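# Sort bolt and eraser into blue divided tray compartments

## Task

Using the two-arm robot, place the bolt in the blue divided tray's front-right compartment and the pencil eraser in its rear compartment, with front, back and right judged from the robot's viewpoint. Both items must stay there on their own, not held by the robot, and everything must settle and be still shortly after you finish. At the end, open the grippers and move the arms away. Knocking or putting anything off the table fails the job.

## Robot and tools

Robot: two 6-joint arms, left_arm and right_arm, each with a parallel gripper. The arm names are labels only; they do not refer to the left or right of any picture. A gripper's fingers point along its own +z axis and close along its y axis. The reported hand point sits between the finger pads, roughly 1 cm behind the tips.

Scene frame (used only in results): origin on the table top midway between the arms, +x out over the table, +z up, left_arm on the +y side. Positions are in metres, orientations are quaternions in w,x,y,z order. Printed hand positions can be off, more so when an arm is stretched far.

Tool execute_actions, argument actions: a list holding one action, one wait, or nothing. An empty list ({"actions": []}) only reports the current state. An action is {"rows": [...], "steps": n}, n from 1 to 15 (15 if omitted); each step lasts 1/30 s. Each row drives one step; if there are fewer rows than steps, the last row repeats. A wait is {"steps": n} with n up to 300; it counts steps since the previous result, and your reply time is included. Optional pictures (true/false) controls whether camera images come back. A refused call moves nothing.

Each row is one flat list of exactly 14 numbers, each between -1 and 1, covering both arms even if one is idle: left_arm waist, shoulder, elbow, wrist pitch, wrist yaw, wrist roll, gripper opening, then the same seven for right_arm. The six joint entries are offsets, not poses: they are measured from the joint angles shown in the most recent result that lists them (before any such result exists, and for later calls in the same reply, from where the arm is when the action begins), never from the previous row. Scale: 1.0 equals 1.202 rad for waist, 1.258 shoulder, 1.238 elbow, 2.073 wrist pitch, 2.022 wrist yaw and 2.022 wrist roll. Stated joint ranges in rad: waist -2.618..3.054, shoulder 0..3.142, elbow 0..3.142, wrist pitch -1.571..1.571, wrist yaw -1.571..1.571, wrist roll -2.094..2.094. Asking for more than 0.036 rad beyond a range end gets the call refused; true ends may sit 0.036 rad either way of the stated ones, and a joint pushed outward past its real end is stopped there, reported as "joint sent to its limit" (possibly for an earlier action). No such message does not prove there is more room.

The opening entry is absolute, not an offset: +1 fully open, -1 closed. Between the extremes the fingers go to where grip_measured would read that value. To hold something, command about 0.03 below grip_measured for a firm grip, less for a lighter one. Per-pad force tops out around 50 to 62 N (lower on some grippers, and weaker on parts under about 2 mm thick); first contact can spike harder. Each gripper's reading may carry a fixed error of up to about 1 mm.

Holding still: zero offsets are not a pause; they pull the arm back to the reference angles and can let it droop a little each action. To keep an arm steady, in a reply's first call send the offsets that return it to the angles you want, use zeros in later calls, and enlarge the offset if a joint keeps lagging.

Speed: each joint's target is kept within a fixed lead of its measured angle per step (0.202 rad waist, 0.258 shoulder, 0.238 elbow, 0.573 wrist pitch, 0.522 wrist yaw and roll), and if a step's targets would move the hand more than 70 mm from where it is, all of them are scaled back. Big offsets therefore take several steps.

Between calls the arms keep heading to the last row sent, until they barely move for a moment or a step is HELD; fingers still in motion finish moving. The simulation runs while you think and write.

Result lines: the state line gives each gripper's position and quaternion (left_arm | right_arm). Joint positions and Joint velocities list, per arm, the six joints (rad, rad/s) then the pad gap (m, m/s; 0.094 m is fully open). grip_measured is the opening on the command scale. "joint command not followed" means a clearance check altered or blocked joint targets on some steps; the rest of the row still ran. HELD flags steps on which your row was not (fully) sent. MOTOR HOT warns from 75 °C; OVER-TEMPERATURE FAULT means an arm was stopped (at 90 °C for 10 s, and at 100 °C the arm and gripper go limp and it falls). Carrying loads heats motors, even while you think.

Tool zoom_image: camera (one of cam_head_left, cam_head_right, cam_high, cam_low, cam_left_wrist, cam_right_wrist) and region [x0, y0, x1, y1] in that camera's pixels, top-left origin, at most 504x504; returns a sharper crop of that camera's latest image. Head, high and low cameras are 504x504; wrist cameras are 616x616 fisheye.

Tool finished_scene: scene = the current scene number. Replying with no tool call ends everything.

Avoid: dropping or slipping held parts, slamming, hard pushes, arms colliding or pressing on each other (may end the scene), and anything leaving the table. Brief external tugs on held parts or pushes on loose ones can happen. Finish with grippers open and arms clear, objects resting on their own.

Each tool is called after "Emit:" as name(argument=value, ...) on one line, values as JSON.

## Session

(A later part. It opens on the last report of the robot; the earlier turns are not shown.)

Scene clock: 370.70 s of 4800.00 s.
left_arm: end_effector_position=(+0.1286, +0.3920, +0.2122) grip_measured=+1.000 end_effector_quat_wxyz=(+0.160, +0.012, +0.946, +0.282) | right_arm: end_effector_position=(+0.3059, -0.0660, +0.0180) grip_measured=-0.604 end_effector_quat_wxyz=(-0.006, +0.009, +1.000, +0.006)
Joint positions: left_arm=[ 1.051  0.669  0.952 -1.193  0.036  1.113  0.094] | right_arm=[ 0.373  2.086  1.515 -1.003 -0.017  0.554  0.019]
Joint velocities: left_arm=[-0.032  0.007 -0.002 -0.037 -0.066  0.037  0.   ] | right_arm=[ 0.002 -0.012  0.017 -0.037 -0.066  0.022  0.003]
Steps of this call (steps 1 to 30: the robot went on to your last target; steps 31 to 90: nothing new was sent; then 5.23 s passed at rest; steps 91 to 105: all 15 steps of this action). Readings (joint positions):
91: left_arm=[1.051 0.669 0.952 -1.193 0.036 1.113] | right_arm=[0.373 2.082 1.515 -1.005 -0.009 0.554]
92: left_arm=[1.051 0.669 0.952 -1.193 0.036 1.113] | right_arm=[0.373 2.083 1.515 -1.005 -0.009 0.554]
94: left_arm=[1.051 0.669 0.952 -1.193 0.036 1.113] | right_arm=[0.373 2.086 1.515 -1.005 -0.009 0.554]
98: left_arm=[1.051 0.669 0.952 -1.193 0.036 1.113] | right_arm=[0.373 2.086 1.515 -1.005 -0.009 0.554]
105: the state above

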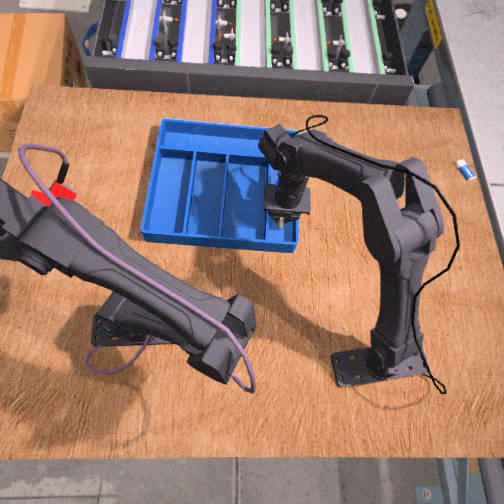

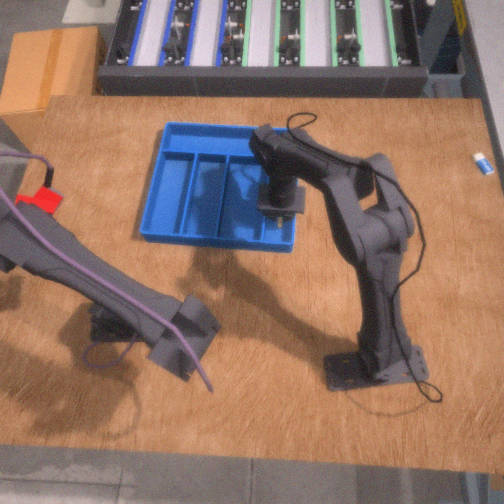

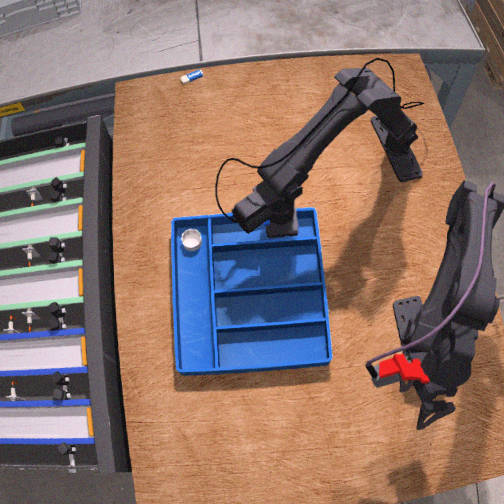

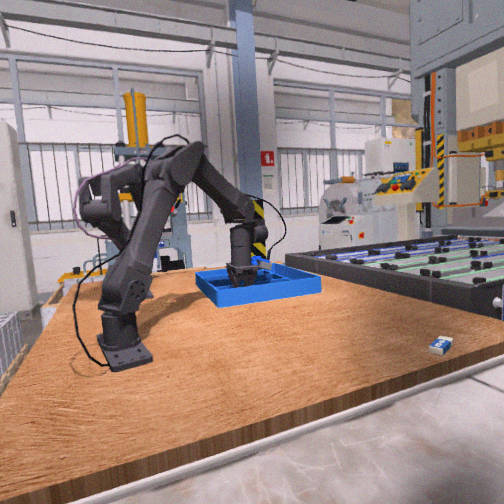

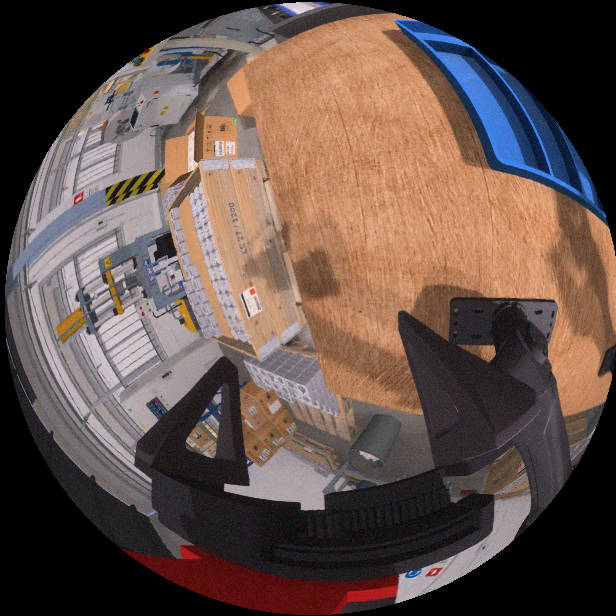

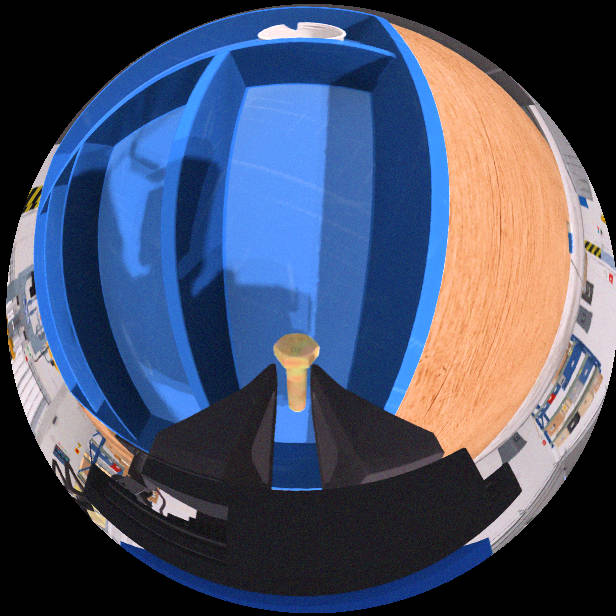

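Emit:
execute_actions(actions=[{"rows": [[0,0,0,-0.0017,0,0,1, 0,0,0.016,-0.0145,0,0,-0.6],[0,0,0,-0.0017,0,0,1, 0,0,0.036,-0.029,0,0,-0.6],[0,0,0,-0.0017,0,0,1, 0,0,0.061,-0.043,0,0,-0.6],[0,0,0,-0.0017,0,0,1, 0,0,0.089,-0.06,0,0,-0.6],[0,0,0,-0.0017,0,0,1, 0,0,0.117,-0.077,0,0,-0.6],[0,0,0,-0.0017,0,0,1, 0,0,0.145,-0.096,0,0,-0.6],[0,0,0,-0.0017,0,0,1, 0,0,0.178,-0.106,0,0,-0.6],[0,0,0,-0.0017,0,0,1, -0.02,0,0.21,-0.106,0,0,-0.6],[0,0,0,-0.0017,0,0,1, -0.05,0,0.25,-0.096,-0.02,-0.04,-0.6],[0,0,0,-0.0017,0,0,1, -0.09,0,0.30,-0.08,-0.045,-0.1,-0.55],[0,0,0,-0.0017,0,0,1, -0.14,0,0.355,-0.06,-0.075,-0.17,-0.45],[0,0,0,-0.0017,0,0,1, -0.2,0,0.42,-0.04,-0.11,-0.25,-0.3],[0,0,0,-0.0017,0,0,1, -0.27,0.03,0.485,-0.02,-0.15,-0.33,-0.15],[0,0,0,-0.0017,0,0,1, -0.35,0.08,0.55,0.005,-0.19,-0.42,0.0],[0,0,0,-0.0017,0,0,1, -1.0,0.3374,0.601,0.0265,-0.247,-0.7274,0.1]], "steps": 15}], pictures=false)

Emit:
execute_actions(actions=[{"steps": 28}])

Scene clock: 491.20 s of 4800.00 s.
left_arm: end_effector_position=(+0.1286, +0.3920, +0.2123) grip_measured=+1.000 end_effector_quat_wxyz=(+0.161, +0.012, +0.946, +0.282) | right_arm: end_effector_position=(+0.4284, -0.0672, +0.1481) grip_measured=+0.046 end_effector_quat_wxyz=(+0.142, -0.076, +0.977, +0.143)
Joint positions: left_arm=[ 1.051  0.669  0.952 -1.193  0.036  1.113  0.094] | right_arm=[ 0.18   2.127  2.026 -1.113 -0.199  0.224  0.049]
Joint velocities: left_arm=[ 0.002 -0.007 -0.007 -0.007  0.051 -0.037  0.   ] | right_arm=[-1.228  0.75   1.956  0.681 -1.443 -1.883  0.106]
From where the robot then was, a joint's target lay farther than a number of 1.0 reaches, so one or more steps of this call were cut to that.
Steps of this call (steps 1 to 15: the robot went on to your last target; steps 16 to 90: nothing new was sent; then 117.00 s passed at rest; steps 91 to 105: all 15 steps of this action). Readings (joint positions):
91: left_arm=[1.051 0.669 0.952 -1.193 0.036 1.113] | right_arm=[0.373 2.086 1.515 -1.003 -0.018 0.554]
92: left_arm=[1.051 0.669 0.952 -1.193 0.036 1.113] | right_arm=[0.373 2.086 1.521 -1.009 -0.018 0.554]
94: left_arm=[1.051 0.669 0.952 -1.193 0.036 1.113] | right_arm=[0.373 2.090 1.548 -1.044 -0.018 0.554]
98: left_arm=[1.051 0.669 0.952 -1.193 0.036 1.113] | right_arm=[0.372 2.093 1.678 -1.139 -0.018 0.554]
105: the state above

Scene clock: 492.13 s of 4800.00 s.
left_arm: end_effector_position=(+0.1286, +0.3920, +0.2123) grip_measured=+1.000 end_effector_quat_wxyz=(+0.161, +0.012, +0.946, +0.282) | right_arm: end_effector_position=(+0.4479, -0.5802, +0.0400) grip_measured=+0.098 end_effector_quat_wxyz=(+0.276, -0.113, +0.953, +0.045)
Joint positions: left_arm=[ 1.051  0.669  0.952 -1.193  0.036  1.113  0.094] | right_arm=[-0.892  2.529  2.235 -0.95  -0.471 -0.885  0.052]
Joint velocities: left_arm=[ 0.007 -0.002  0.002 -0.022  0.022  0.007  0.   ] | right_arm=[ 0.198 -0.056 -0.002  0.051 -0.066 -0.139  0.   ]
Steps of this call (steps 1 to 28: the robot went on to your last target). Readings (joint positions):
1: left_arm=[1.051 0.669 0.952 -1.193 0.036 1.113] | right_arm=[0.136 2.160 2.092 -1.086 -0.241 0.160]
2: left_arm=[1.051 0.669 0.952 -1.193 0.036 1.113] | right_arm=[0.094 2.197 2.145 -1.055 -0.275 0.099]
4: left_arm=[1.051 0.669 0.952 -1.193 0.036 1.113] | right_arm=[0.014 2.267 2.203 -1.006 -0.323 -0.010]
8: left_arm=[1.051 0.669 0.952 -1.193 0.036 1.113] | right_arm=[-0.139 2.403 2.225 -0.968 -0.388 -0.233]
28: the state above

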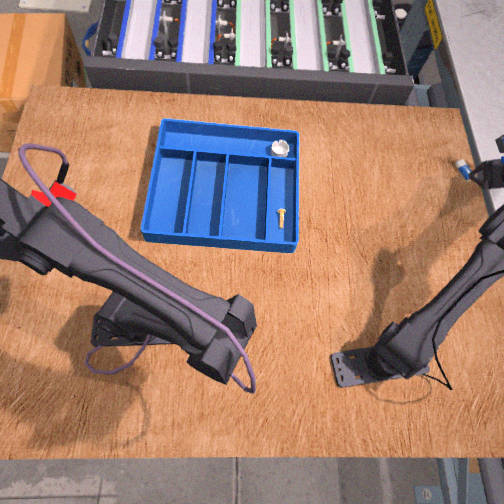

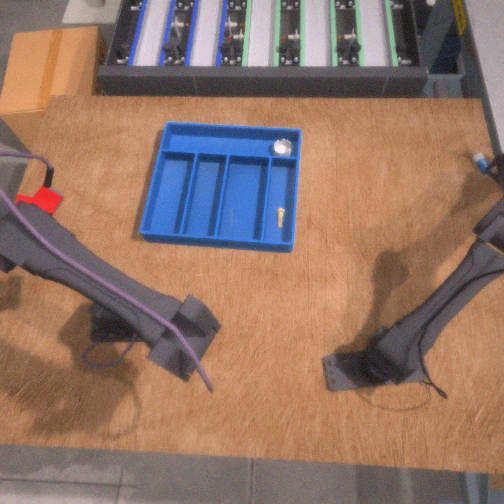

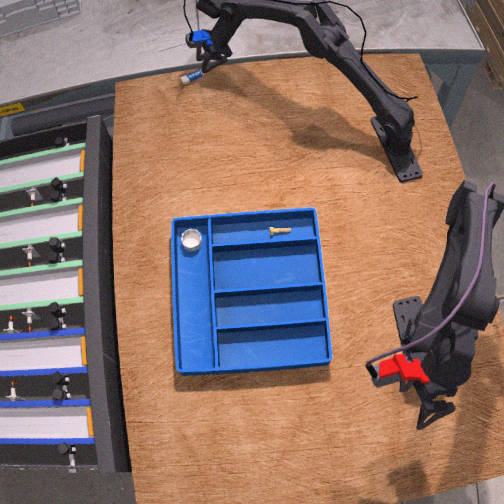

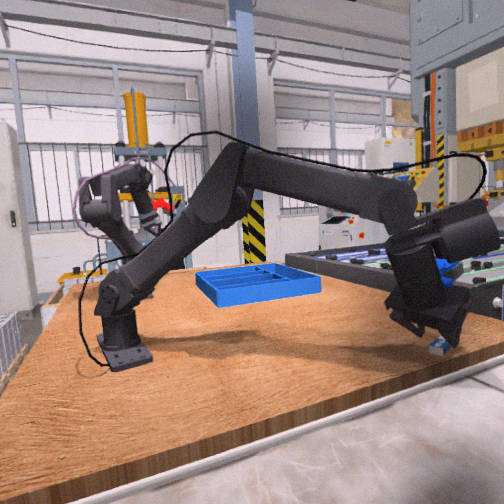

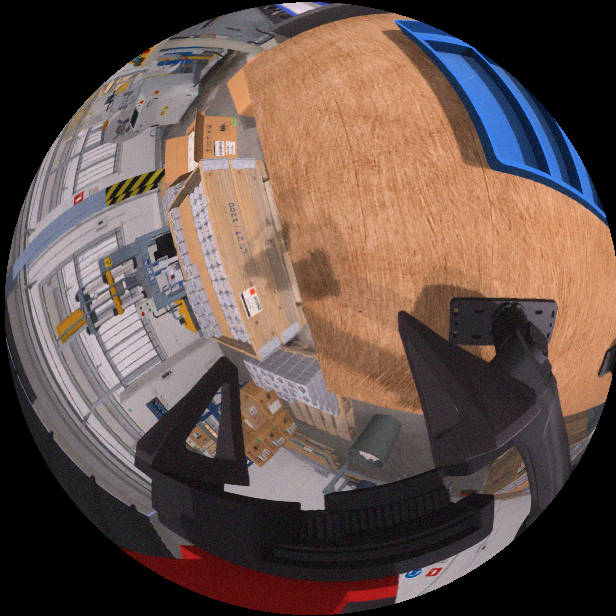

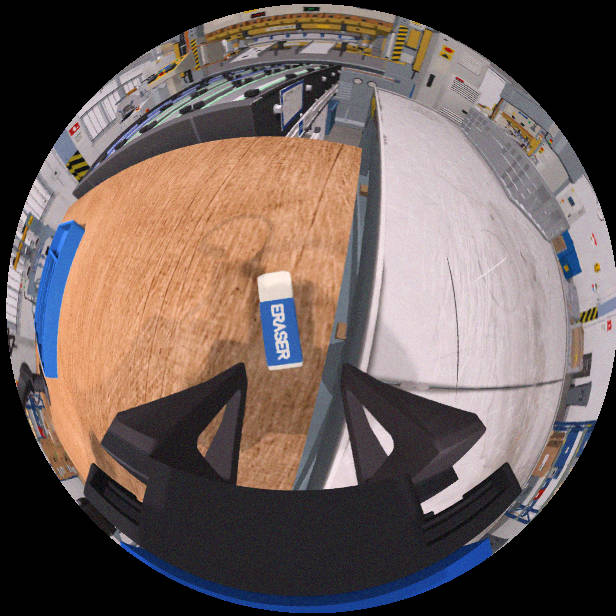

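Emit:
execute_actions(actions=[])

Scene clock: 494.03 s of 4800.00 s.
left_arm: end_effector_position=(+0.1286, +0.3920, +0.2123) grip_measured=+1.000 end_effector_quat_wxyz=(+0.161, +0.012, +0.946, +0.282) | right_arm: end_effector_position=(+0.4703, -0.5442, +0.0439) grip_measured=+0.098 end_effector_quat_wxyz=(+0.285, -0.159, +0.944, +0.058)
Joint positions: left_arm=[ 1.051  0.669  0.952 -1.193  0.036  1.113  0.094] | right_arm=[-0.824  2.526  2.236 -0.95  -0.497 -0.911  0.052]
Joint velocities: left_arm=[ 0.002 -0.002  0.022 -0.066  0.051  0.022  0.   ] | right_arm=[ 0.002 -0.007  0.002 -0.051  0.022  0.007 -0.   ]
Steps of this call (steps 1 to 30: the robot went on to your last target; steps 31 to 57: nothing new was sent). Readings (joint positions):
1: left_arm=[1.051 0.669 0.952 -1.193 0.036 1.113] | right_arm=[-0.883 2.527 2.235 -0.950 -0.473 -0.890]
2: left_arm=[1.051 0.669 0.952 -1.193 0.036 1.113] | right_arm=[-0.871 2.526 2.236 -0.950 -0.476 -0.895]
4: left_arm=[1.051 0.669 0.952 -1.193 0.036 1.113] | right_arm=[-0.845 2.526 2.236 -0.950 -0.483 -0.901]
8: left_arm=[1.051 0.669 0.952 -1.193 0.036 1.113] | right_arm=[-0.815 2.526 2.236 -0.950 -0.495 -0.907]
57: the state above
All arms were judged still, so your last target was given up. Only a new action makes them travel on or press farther. Fingers that are still opening or closing keep moving.

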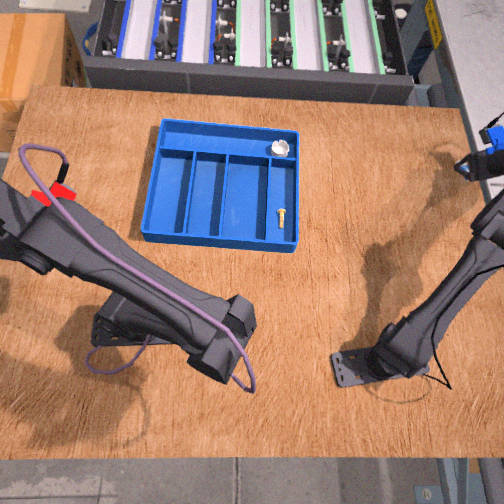

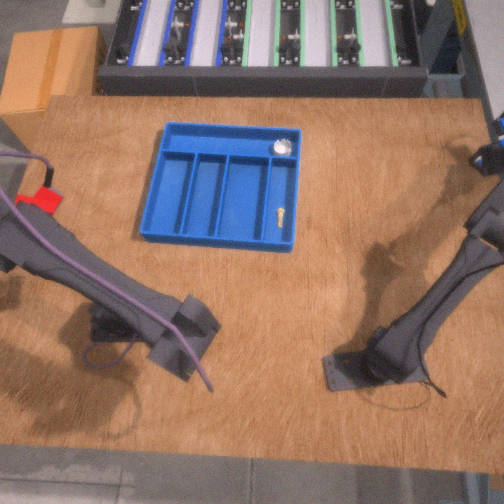

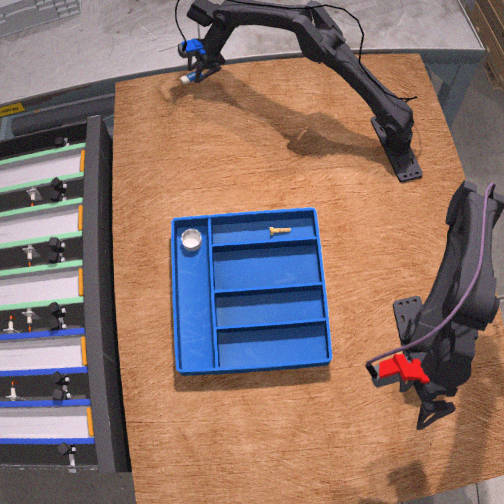

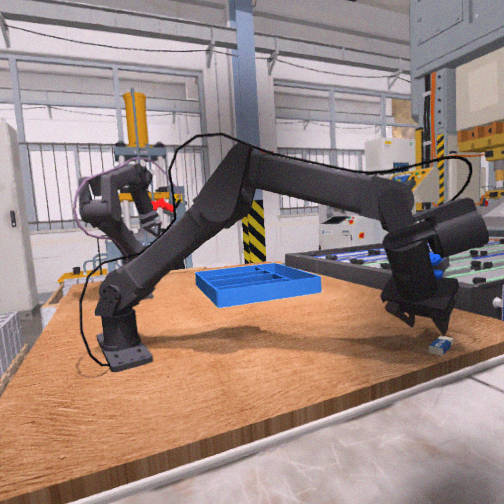

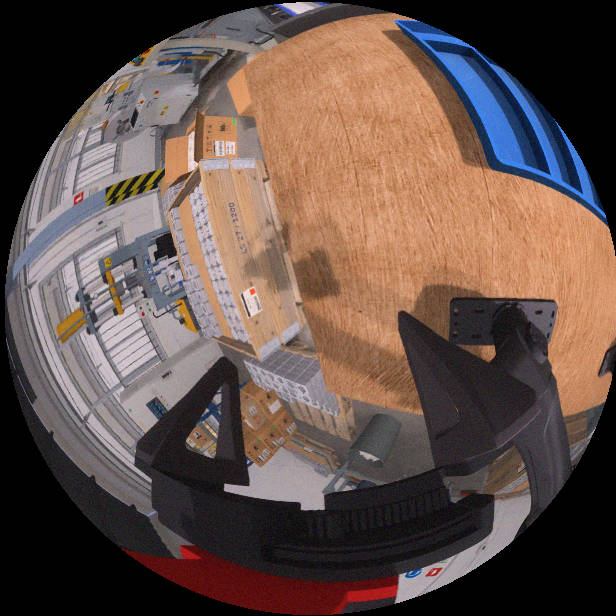

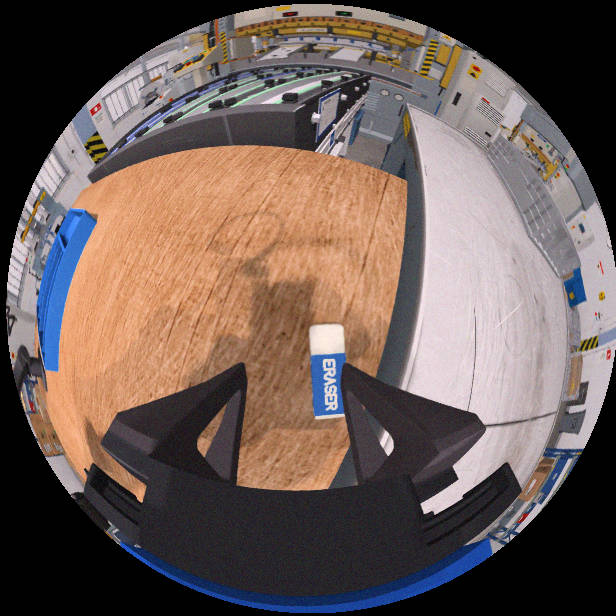

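Emit:
zoom_image(camera="cam_right_wrist", region=[220, 300, 380, 440])

Emit:
zoom_image(camera="cam_low", region=[370, 270, 490, 370])

Region (220, 300, 380, 440) of cam_right_wrist's 616x616 image, scaled by 3.150, with more detail than that image has; it fills the top 441 rows of this view, and the rest is white.

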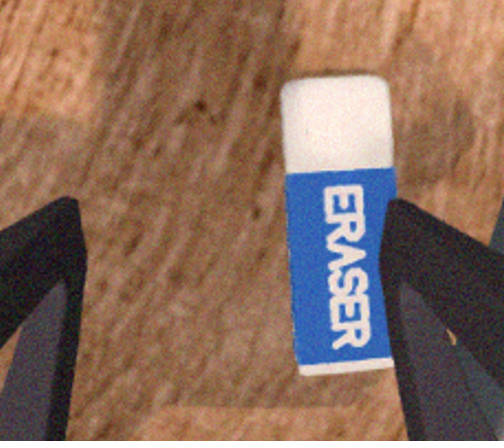

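Region (370, 270, 490, 370) of cam_low's 504x504 image, scaled by 4.200, with more detail than that image has.

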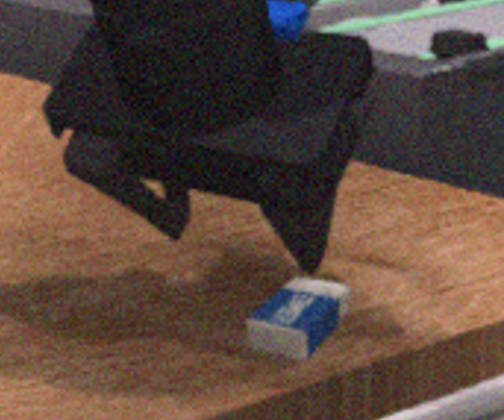

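Emit:
execute_actions(actions=[{"rows": [[0,0,0,-0.0017,0,0,1, -0.003,-0.010,0.026,-0.004,-0.010,-0.004,0.2],[0,0,0,-0.0017,0,0,1, -0.006,-0.004,0.038,-0.008,-0.011,-0.007,0.3],[0,0,0,-0.0017,0,0,1, -0.009,0.004,0.053,-0.012,-0.012,-0.010,0.4],[0,0,0,-0.0017,0,0,1, -0.012,0.014,0.07,-0.016,-0.0129,-0.013,0.49],[0,0,0,-0.0017,0,0,1, -0.015,0.026,0.088,-0.02,-0.0129,-0.016,0.49],[0,0,0,-0.0017,0,0,1, -0.018,0.039,0.106,-0.024,-0.0129,-0.019,0.49],[0,0,0,-0.0017,0,0,1, -0.02,0.052,0.123,-0.028,-0.0129,-0.022,0.49],[0,0,0,-0.0017,0,0,1, -0.022,0.065,0.139,-0.031,-0.0129,-0.024,0.49],[0,0,0,-0.0017,0,0,1, -0.024,0.077,0.153,-0.034,-0.0129,-0.026,0.49],[0,0,0,-0.0017,0,0,1, -0.025,0.087,0.165,-0.036,-0.0129,-0.027,0.49],[0,0,0,-0.0017,0,0,1, -0.025,0.095,0.174,-0.0376,-0.0129,-0.027,0.49],[0,0,0,-0.0017,0,0,1, -0.025,0.1,0.1795,-0.0376,-0.0129,-0.027,0.49],[0,0,0,-0.0017,0,0,1, -0.025,0.1027,0.1795,-0.0376,-0.0129,-0.027,0.49]], "steps": 15}], pictures=false)

Emit:
execute_actions(actions=[{"steps": 10}])

Scene clock: 575.40 s of 4800.00 s.
left_arm: end_effector_position=(+0.1287, +0.3921, +0.2123) grip_measured=+1.000 end_effector_quat_wxyz=(+0.161, +0.012, +0.946, +0.283) | right_arm: end_effector_position=(+0.4829, -0.5740, +0.0457) grip_measured=+0.488 end_effector_quat_wxyz=(+0.304, -0.173, +0.936, +0.032)
Joint positions: left_arm=[ 1.051  0.669  0.952 -1.192  0.036  1.113  0.094] | right_arm=[-0.852  2.636  2.434 -0.987 -0.503 -0.955  0.07 ]
Joint velocities: left_arm=[-0.002  0.007 -0.012 -0.037 -0.022  0.051  0.   ] | right_arm=[-0.022  0.217 -0.017 -0.125  0.007 -0.022 -0.002]
Steps of this call (steps 1 to 90: nothing new was sent; then 77.87 s passed at rest; steps 91 to 105: all 15 steps of this action). Readings (joint positions):
91: left_arm=[1.051 0.669 0.952 -1.193 0.036 1.113] | right_arm=[-0.824 2.526 2.236 -0.950 -0.497 -0.912]
92: left_arm=[1.051 0.669 0.952 -1.193 0.036 1.113] | right_arm=[-0.824 2.526 2.240 -0.951 -0.497 -0.913]
94: left_arm=[1.051 0.669 0.952 -1.192 0.036 1.113] | right_arm=[-0.824 2.532 2.262 -0.959 -0.497 -0.919]
98: left_arm=[1.051 0.669 0.952 -1.192 0.036 1.113] | right_arm=[-0.833 2.564 2.354 -0.971 -0.502 -0.936]
105: the state above

Scene clock: 575.73 s of 4800.00 s.
left_arm: end_effector_position=(+0.1287, +0.3921, +0.2123) grip_measured=+1.000 end_effector_quat_wxyz=(+0.161, +0.012, +0.946, +0.283) | right_arm: end_effector_position=(+0.4787, -0.5707, +0.0333) grip_measured=+0.488 end_effector_quat_wxyz=(+0.292, -0.171, +0.940, +0.045)
Joint positions: left_arm=[ 1.051  0.669  0.952 -1.192  0.036  1.113  0.094] | right_arm=[-0.853  2.656  2.434 -1.006 -0.503 -0.96   0.07 ]
Joint velocities: left_arm=[-0.012 -0.017 -0.007  0.051 -0.095  0.051  0.   ] | right_arm=[ 0.002  0.002 -0.017 -0.007 -0.051 -0.081  0.   ]
Steps of this call (steps 1 to 10: the robot went on to your last target). Readings (joint positions):
1: left_arm=[1.051 0.669 0.952 -1.192 0.036 1.113] | right_arm=[-0.853 2.643 2.434 -0.991 -0.503 -0.956]
2: left_arm=[1.051 0.669 0.952 -1.192 0.036 1.113] | right_arm=[-0.853 2.648 2.434 -0.995 -0.503 -0.957]
4: left_arm=[1.051 0.669 0.952 -1.192 0.036 1.113] | right_arm=[-0.853 2.654 2.434 -1.002 -0.503 -0.958]
8: left_arm=[1.051 0.669 0.952 -1.192 0.036 1.113] | right_arm=[-0.853 2.656 2.434 -1.005 -0.503 -0.960]
10: the state above

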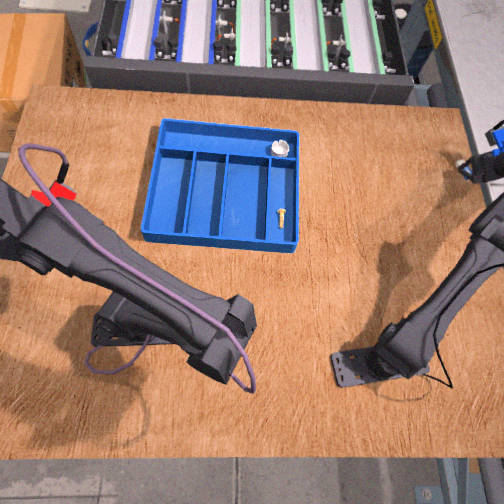

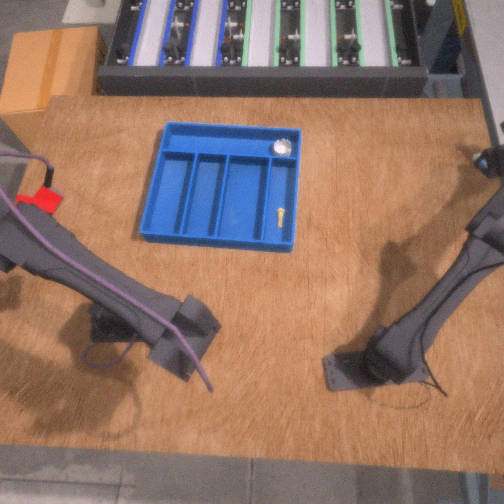

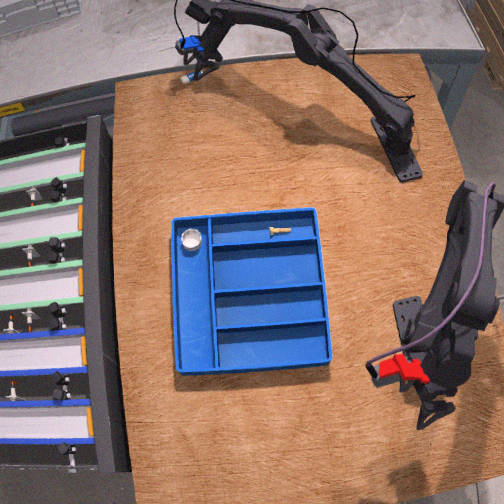

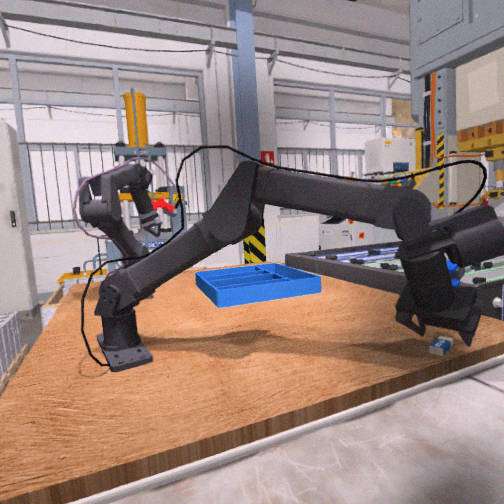

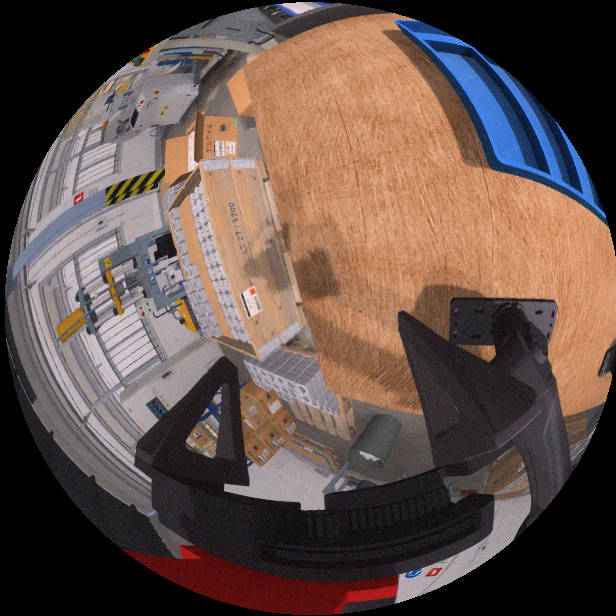

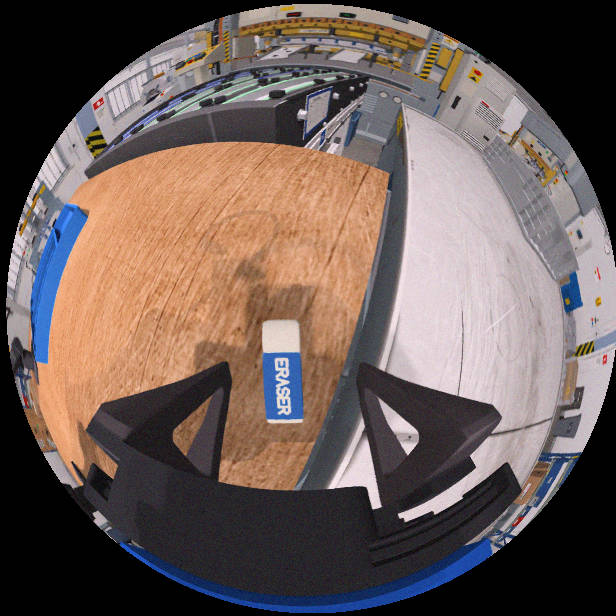

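Emit:
zoom_image(camera="cam_right_wrist", region=[210, 300, 380, 440])

Emit:
zoom_image(camera="cam_low", region=[384, 280, 504, 370])

Region (210, 300, 380, 440) of cam_right_wrist's 616x616 image, scaled by 2.965, with more detail than that image has; it fills the top 415 rows of this view, and the rest is white.

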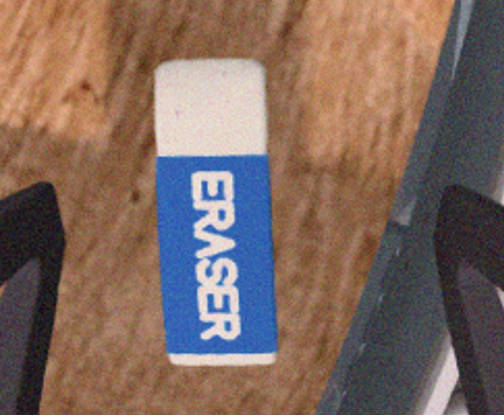

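Region (384, 280, 504, 370) of cam_low's 504x504 image, scaled by 4.200, with more detail than that image has; it fills the top 378 rows of this view, and the rest is white.

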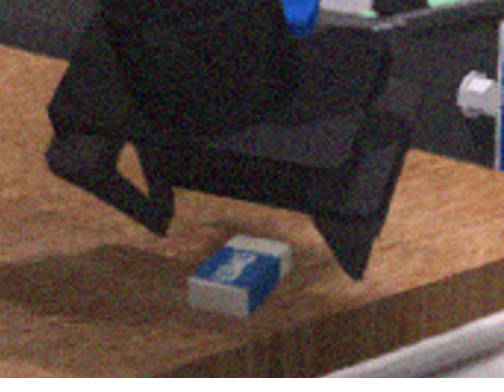

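Emit:
execute_actions(actions=[])

Scene clock: 597.57 s of 4800.00 s.
left_arm: end_effector_position=(+0.1287, +0.3921, +0.2123) grip_measured=+1.000 end_effector_quat_wxyz=(+0.161, +0.012, +0.946, +0.283) | right_arm: end_effector_position=(+0.4785, -0.5706, +0.0333) grip_measured=+0.488 end_effector_quat_wxyz=(+0.292, -0.171, +0.940, +0.045)
Joint positions: left_arm=[ 1.051  0.669  0.952 -1.192  0.036  1.113  0.094] | right_arm=[-0.853  2.656  2.434 -1.006 -0.503 -0.961  0.07 ]
Joint velocities: left_arm=[ 0.002 -0.007 -0.012 -0.066  0.037  0.051  0.   ] | right_arm=[ 0.002 -0.007 -0.007  0.081 -0.037 -0.066 -0.001]
Steps of this call (steps 1 to 30: the robot went on to your last target; steps 31 to 90: nothing new was sent; then 18.83 s passed at rest). Readings (joint positions):
1: left_arm=[1.051 0.669 0.952 -1.192 0.036 1.113] | right_arm=[-0.853 2.656 2.434 -1.006 -0.503 -0.960]
2: left_arm=[1.051 0.669 0.952 -1.192 0.036 1.113] | right_arm=[-0.853 2.656 2.434 -1.006 -0.503 -0.960]
4: left_arm=[1.051 0.669 0.952 -1.192 0.036 1.113] | right_arm=[-0.853 2.656 2.434 -1.006 -0.503 -0.960]
8: left_arm=[1.051 0.669 0.952 -1.192 0.036 1.113] | right_arm=[-0.853 2.656 2.434 -1.006 -0.503 -0.961]
90: the state above
All arms were judged still, so your last target was given up. Only a new action makes them travel on or press farther. Fingers that are still opening or closing keep moving.

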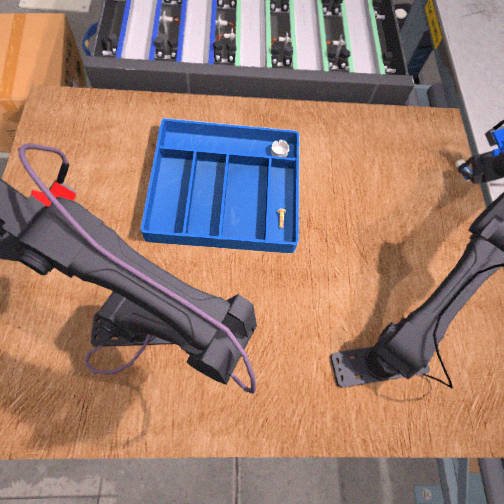

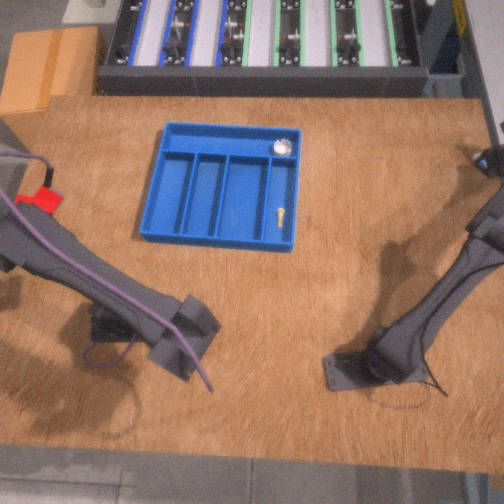

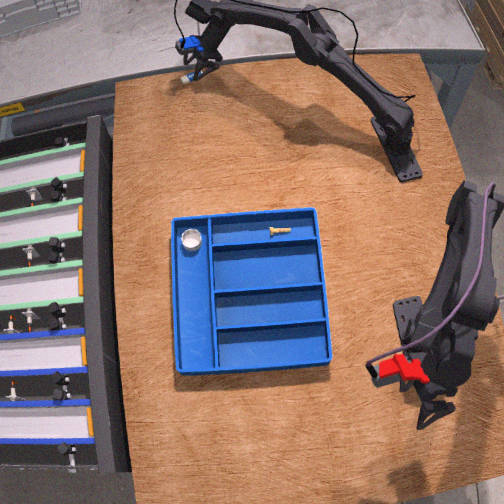

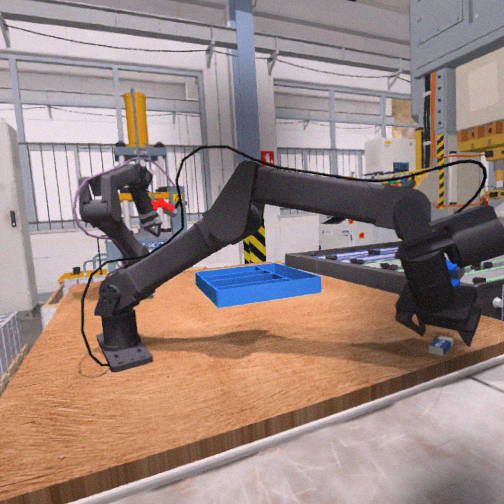

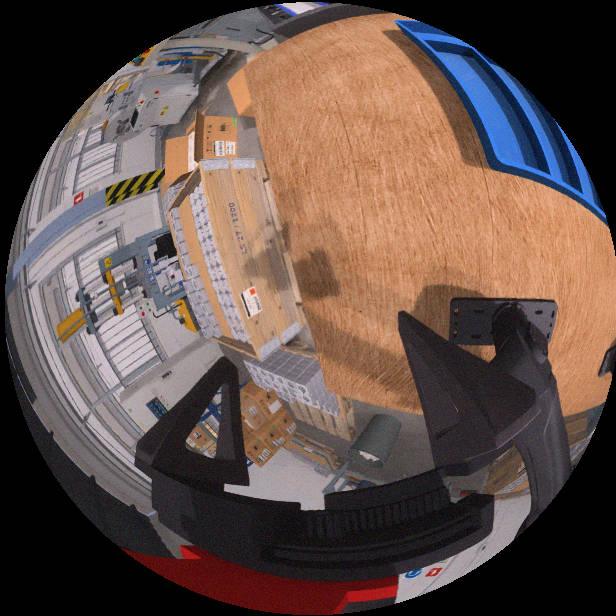

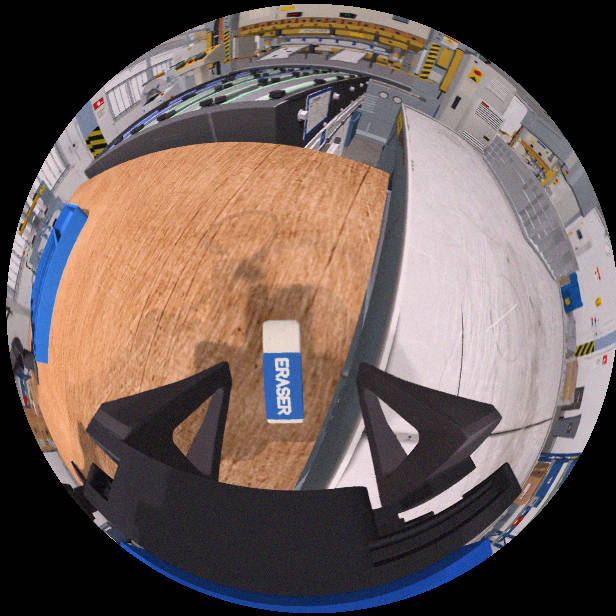

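Emit:
execute_actions(actions=[{"rows": [[0,0,0,-0.0017,0,0,1,0.006,0.006,0.018,0.006,0,0.004,0.35],[0,0,0,-0.0017,0,0,1,0.012,0.010,0.021,0.009,0,0.007,0.25],[0,0,0,-0.0017,0,0,1,0.016,0.014,0.024,0.012,0,0.010,0.15],[0,0,0,-0.0017,0,0,1,0.019,0.018,0.026,0.014,0,0.012,0.08],[0,0,0,-0.0017,0,0,1,0.021,0.021,0.028,0.016,0,0.013,0.08],[0,0,0,-0.0017,0,0,1,0.021,0.024,0.030,0.018,0,0.013,0.08],[0,0,0,-0.0017,0,0,1,0.020,0.026,0.031,0.018,0,0.013,0.08],[0,0,0,-0.0017,0,0,1,0.019,0.027,0.031,0.018,0,0.013,0.08]], "steps": 15}])

Scene clock: 609.03 s of 4800.00 s.
left_arm: end_effector_position=(+0.1287, +0.3922, +0.2124) grip_measured=+1.000 end_effector_quat_wxyz=(+0.161, +0.012, +0.946, +0.283) | right_arm: end_effector_position=(+0.4888, -0.5637, +0.0245) grip_measured=+0.082 end_effector_quat_wxyz=(+0.294, -0.172, +0.939, +0.046)
Joint positions: left_arm=[ 1.051  0.669  0.952 -1.192  0.036  1.113  0.094] | right_arm=[-0.832  2.682  2.447 -0.983 -0.5   -0.941  0.051]
Joint velocities: left_arm=[-0.012 -0.017 -0.012  0.007 -0.051 -0.007  0.   ] | right_arm=[-0.007  0.007  0.002 -0.037 -0.037 -0.022  0.   ]
Steps of this call (steps 1 to 90: nothing new was sent; then 7.97 s passed at rest; steps 91 to 105: all 15 steps of this action). Readings (joint positions):
91: left_arm=[1.051 0.669 0.952 -1.192 0.036 1.113] | right_arm=[-0.853 2.656 2.434 -1.006 -0.503 -0.960]
92: left_arm=[1.051 0.669 0.952 -1.192 0.036 1.113] | right_arm=[-0.852 2.656 2.434 -1.005 -0.502 -0.959]
94: left_arm=[1.051 0.669 0.952 -1.192 0.036 1.113] | right_arm=[-0.850 2.657 2.434 -1.001 -0.501 -0.954]
98: left_arm=[1.051 0.669 0.952 -1.192 0.036 1.113] | right_arm=[-0.837 2.670 2.446 -0.987 -0.501 -0.946]
105: the state above

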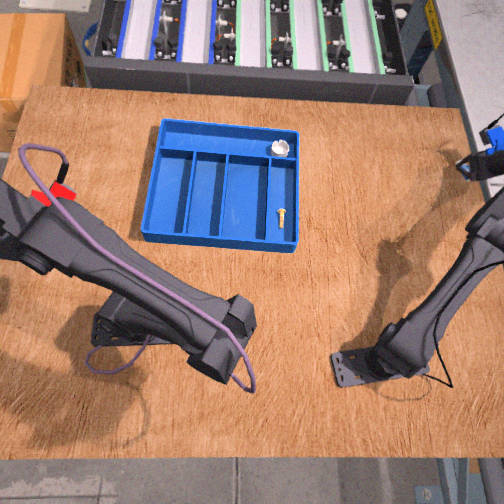

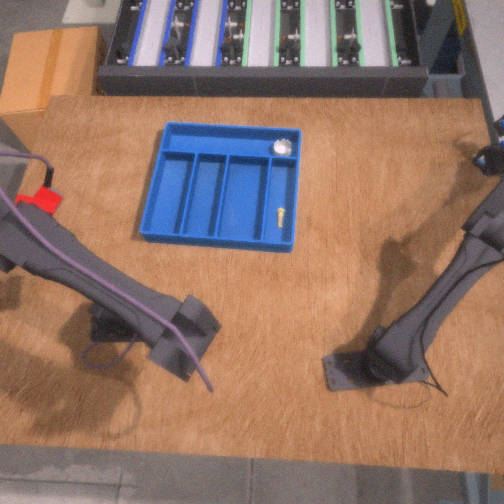

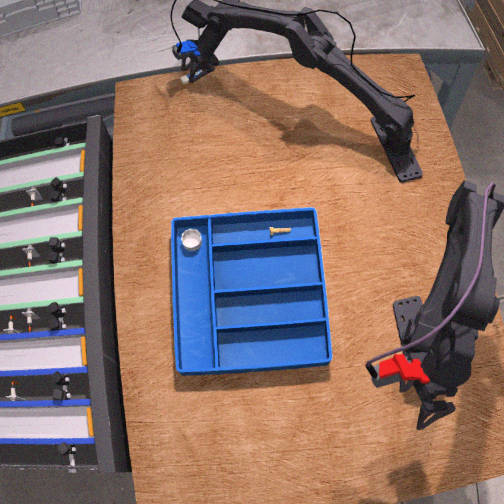

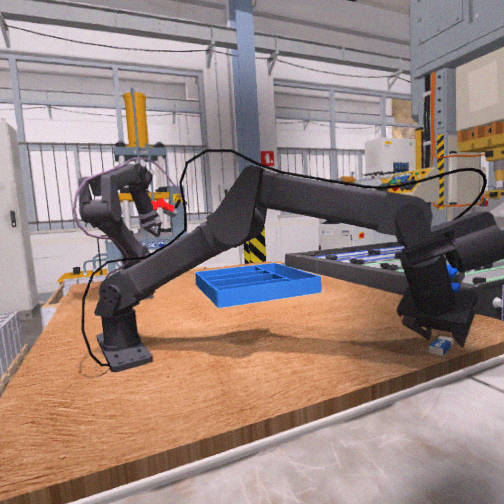

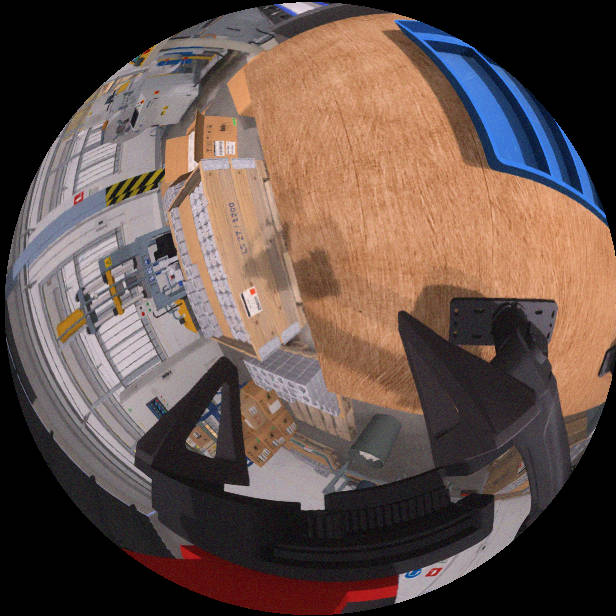

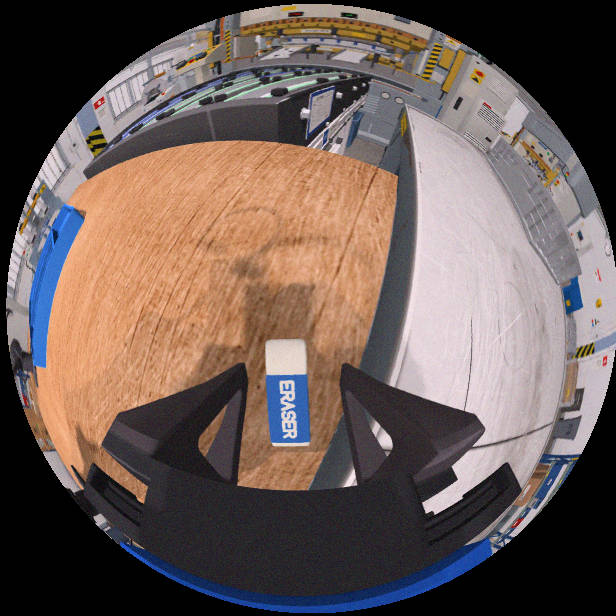

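Emit:
execute_actions(actions=[{"rows": [[0,0,0,-0.0017,0,0,1,-0.003,-0.012,0.012,0.004,-0.002,-0.002,0.08],[0,0,0,-0.0017,0,0,1,-0.006,-0.020,0.004,0.008,-0.003,-0.004,0.08],[0,0,0,-0.0017,0,0,1,-0.009,-0.027,-0.008,0.012,-0.004,-0.006,0.08],[0,0,0,-0.0017,0,0,1,-0.012,-0.034,-0.021,0.016,-0.005,-0.008,0.08],[0,0,0,-0.0017,0,0,1,-0.014,-0.041,-0.035,0.020,-0.005,-0.010,0.08],[0,0,0,-0.0017,0,0,1,-0.016,-0.048,-0.049,0.023,-0.005,-0.011,0.08],[0,0,0,-0.0017,0,0,1,-0.017,-0.054,-0.062,0.026,-0.005,-0.012,0.08],[0,0,0,-0.0017,0,0,1,-0.017,-0.059,-0.074,0.029,-0.005,-0.012,0.08],[0,0,0,-0.0017,0,0,1,-0.017,-0.062,-0.084,0.031,-0.005,-0.012,0.08],[0,0,0,-0.0017,0,0,1,-0.017,-0.064,-0.091,0.031,-0.005,-0.012,0.08]], "steps": 15}])

Scene clock: 634.47 s of 4800.00 s.
left_arm: end_effector_position=(+0.1287, +0.3922, +0.2124) grip_measured=+1.000 end_effector_quat_wxyz=(+0.161, +0.012, +0.946, +0.283) | right_arm: end_effector_position=(+0.4814, -0.5703, +0.0371) grip_measured=+0.082 end_effector_quat_wxyz=(+0.303, -0.176, +0.936, +0.031)
Joint positions: left_arm=[ 1.051  0.669  0.952 -1.192  0.036  1.113  0.094] | right_arm=[-0.849  2.612  2.354 -0.933 -0.5   -0.959  0.051]
Joint velocities: left_arm=[-0.007 -0.012  0.012 -0.007  0.051 -0.007  0.   ] | right_arm=[-0.007  0.002 -0.071  0.081  0.037 -0.066 -0.002]
Steps of this call (steps 1 to 15: the robot went on to your last target; steps 16 to 90: nothing new was sent; then 21.93 s passed at rest; steps 91 to 105: all 15 steps of this action). Readings (joint positions):
91: left_arm=[1.051 0.669 0.952 -1.192 0.036 1.113] | right_arm=[-0.832 2.682 2.447 -0.980 -0.500 -0.940]
92: left_arm=[1.051 0.669 0.952 -1.192 0.036 1.113] | right_arm=[-0.832 2.682 2.447 -0.980 -0.500 -0.941]
94: left_arm=[1.051 0.669 0.952 -1.192 0.036 1.113] | right_arm=[-0.833 2.677 2.444 -0.975 -0.500 -0.944]
98: left_arm=[1.051 0.669 0.952 -1.192 0.036 1.113] | right_arm=[-0.839 2.639 2.395 -0.955 -0.500 -0.952]
105: the state above

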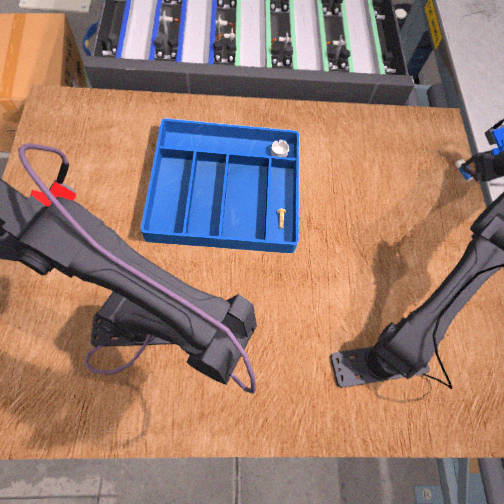

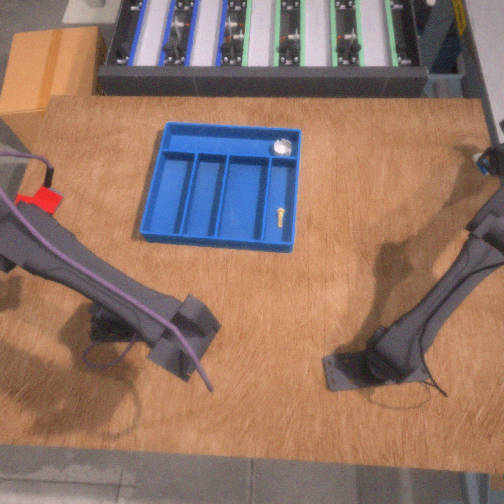

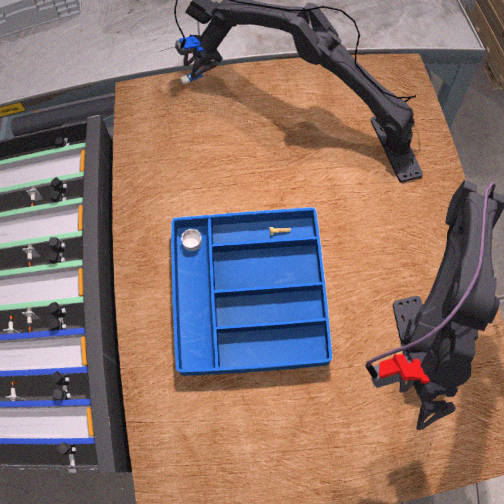

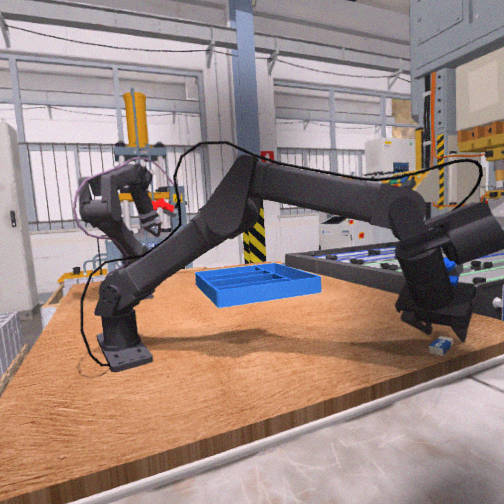

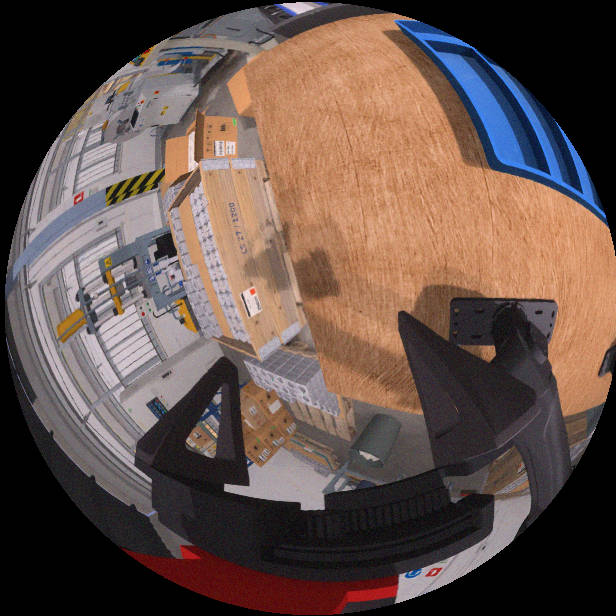

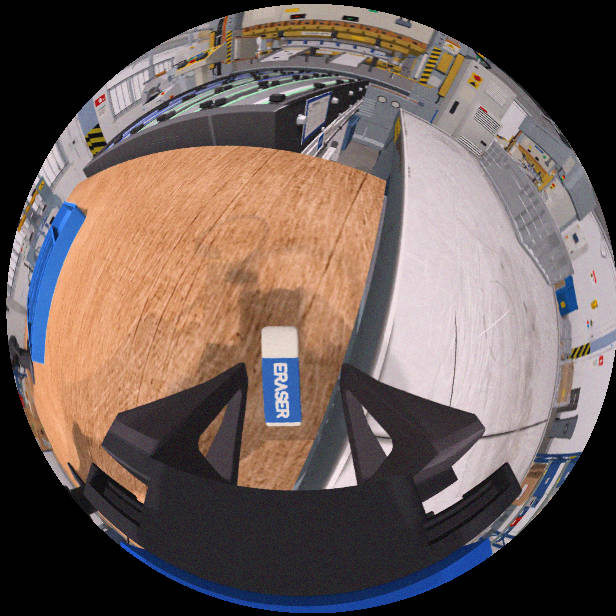

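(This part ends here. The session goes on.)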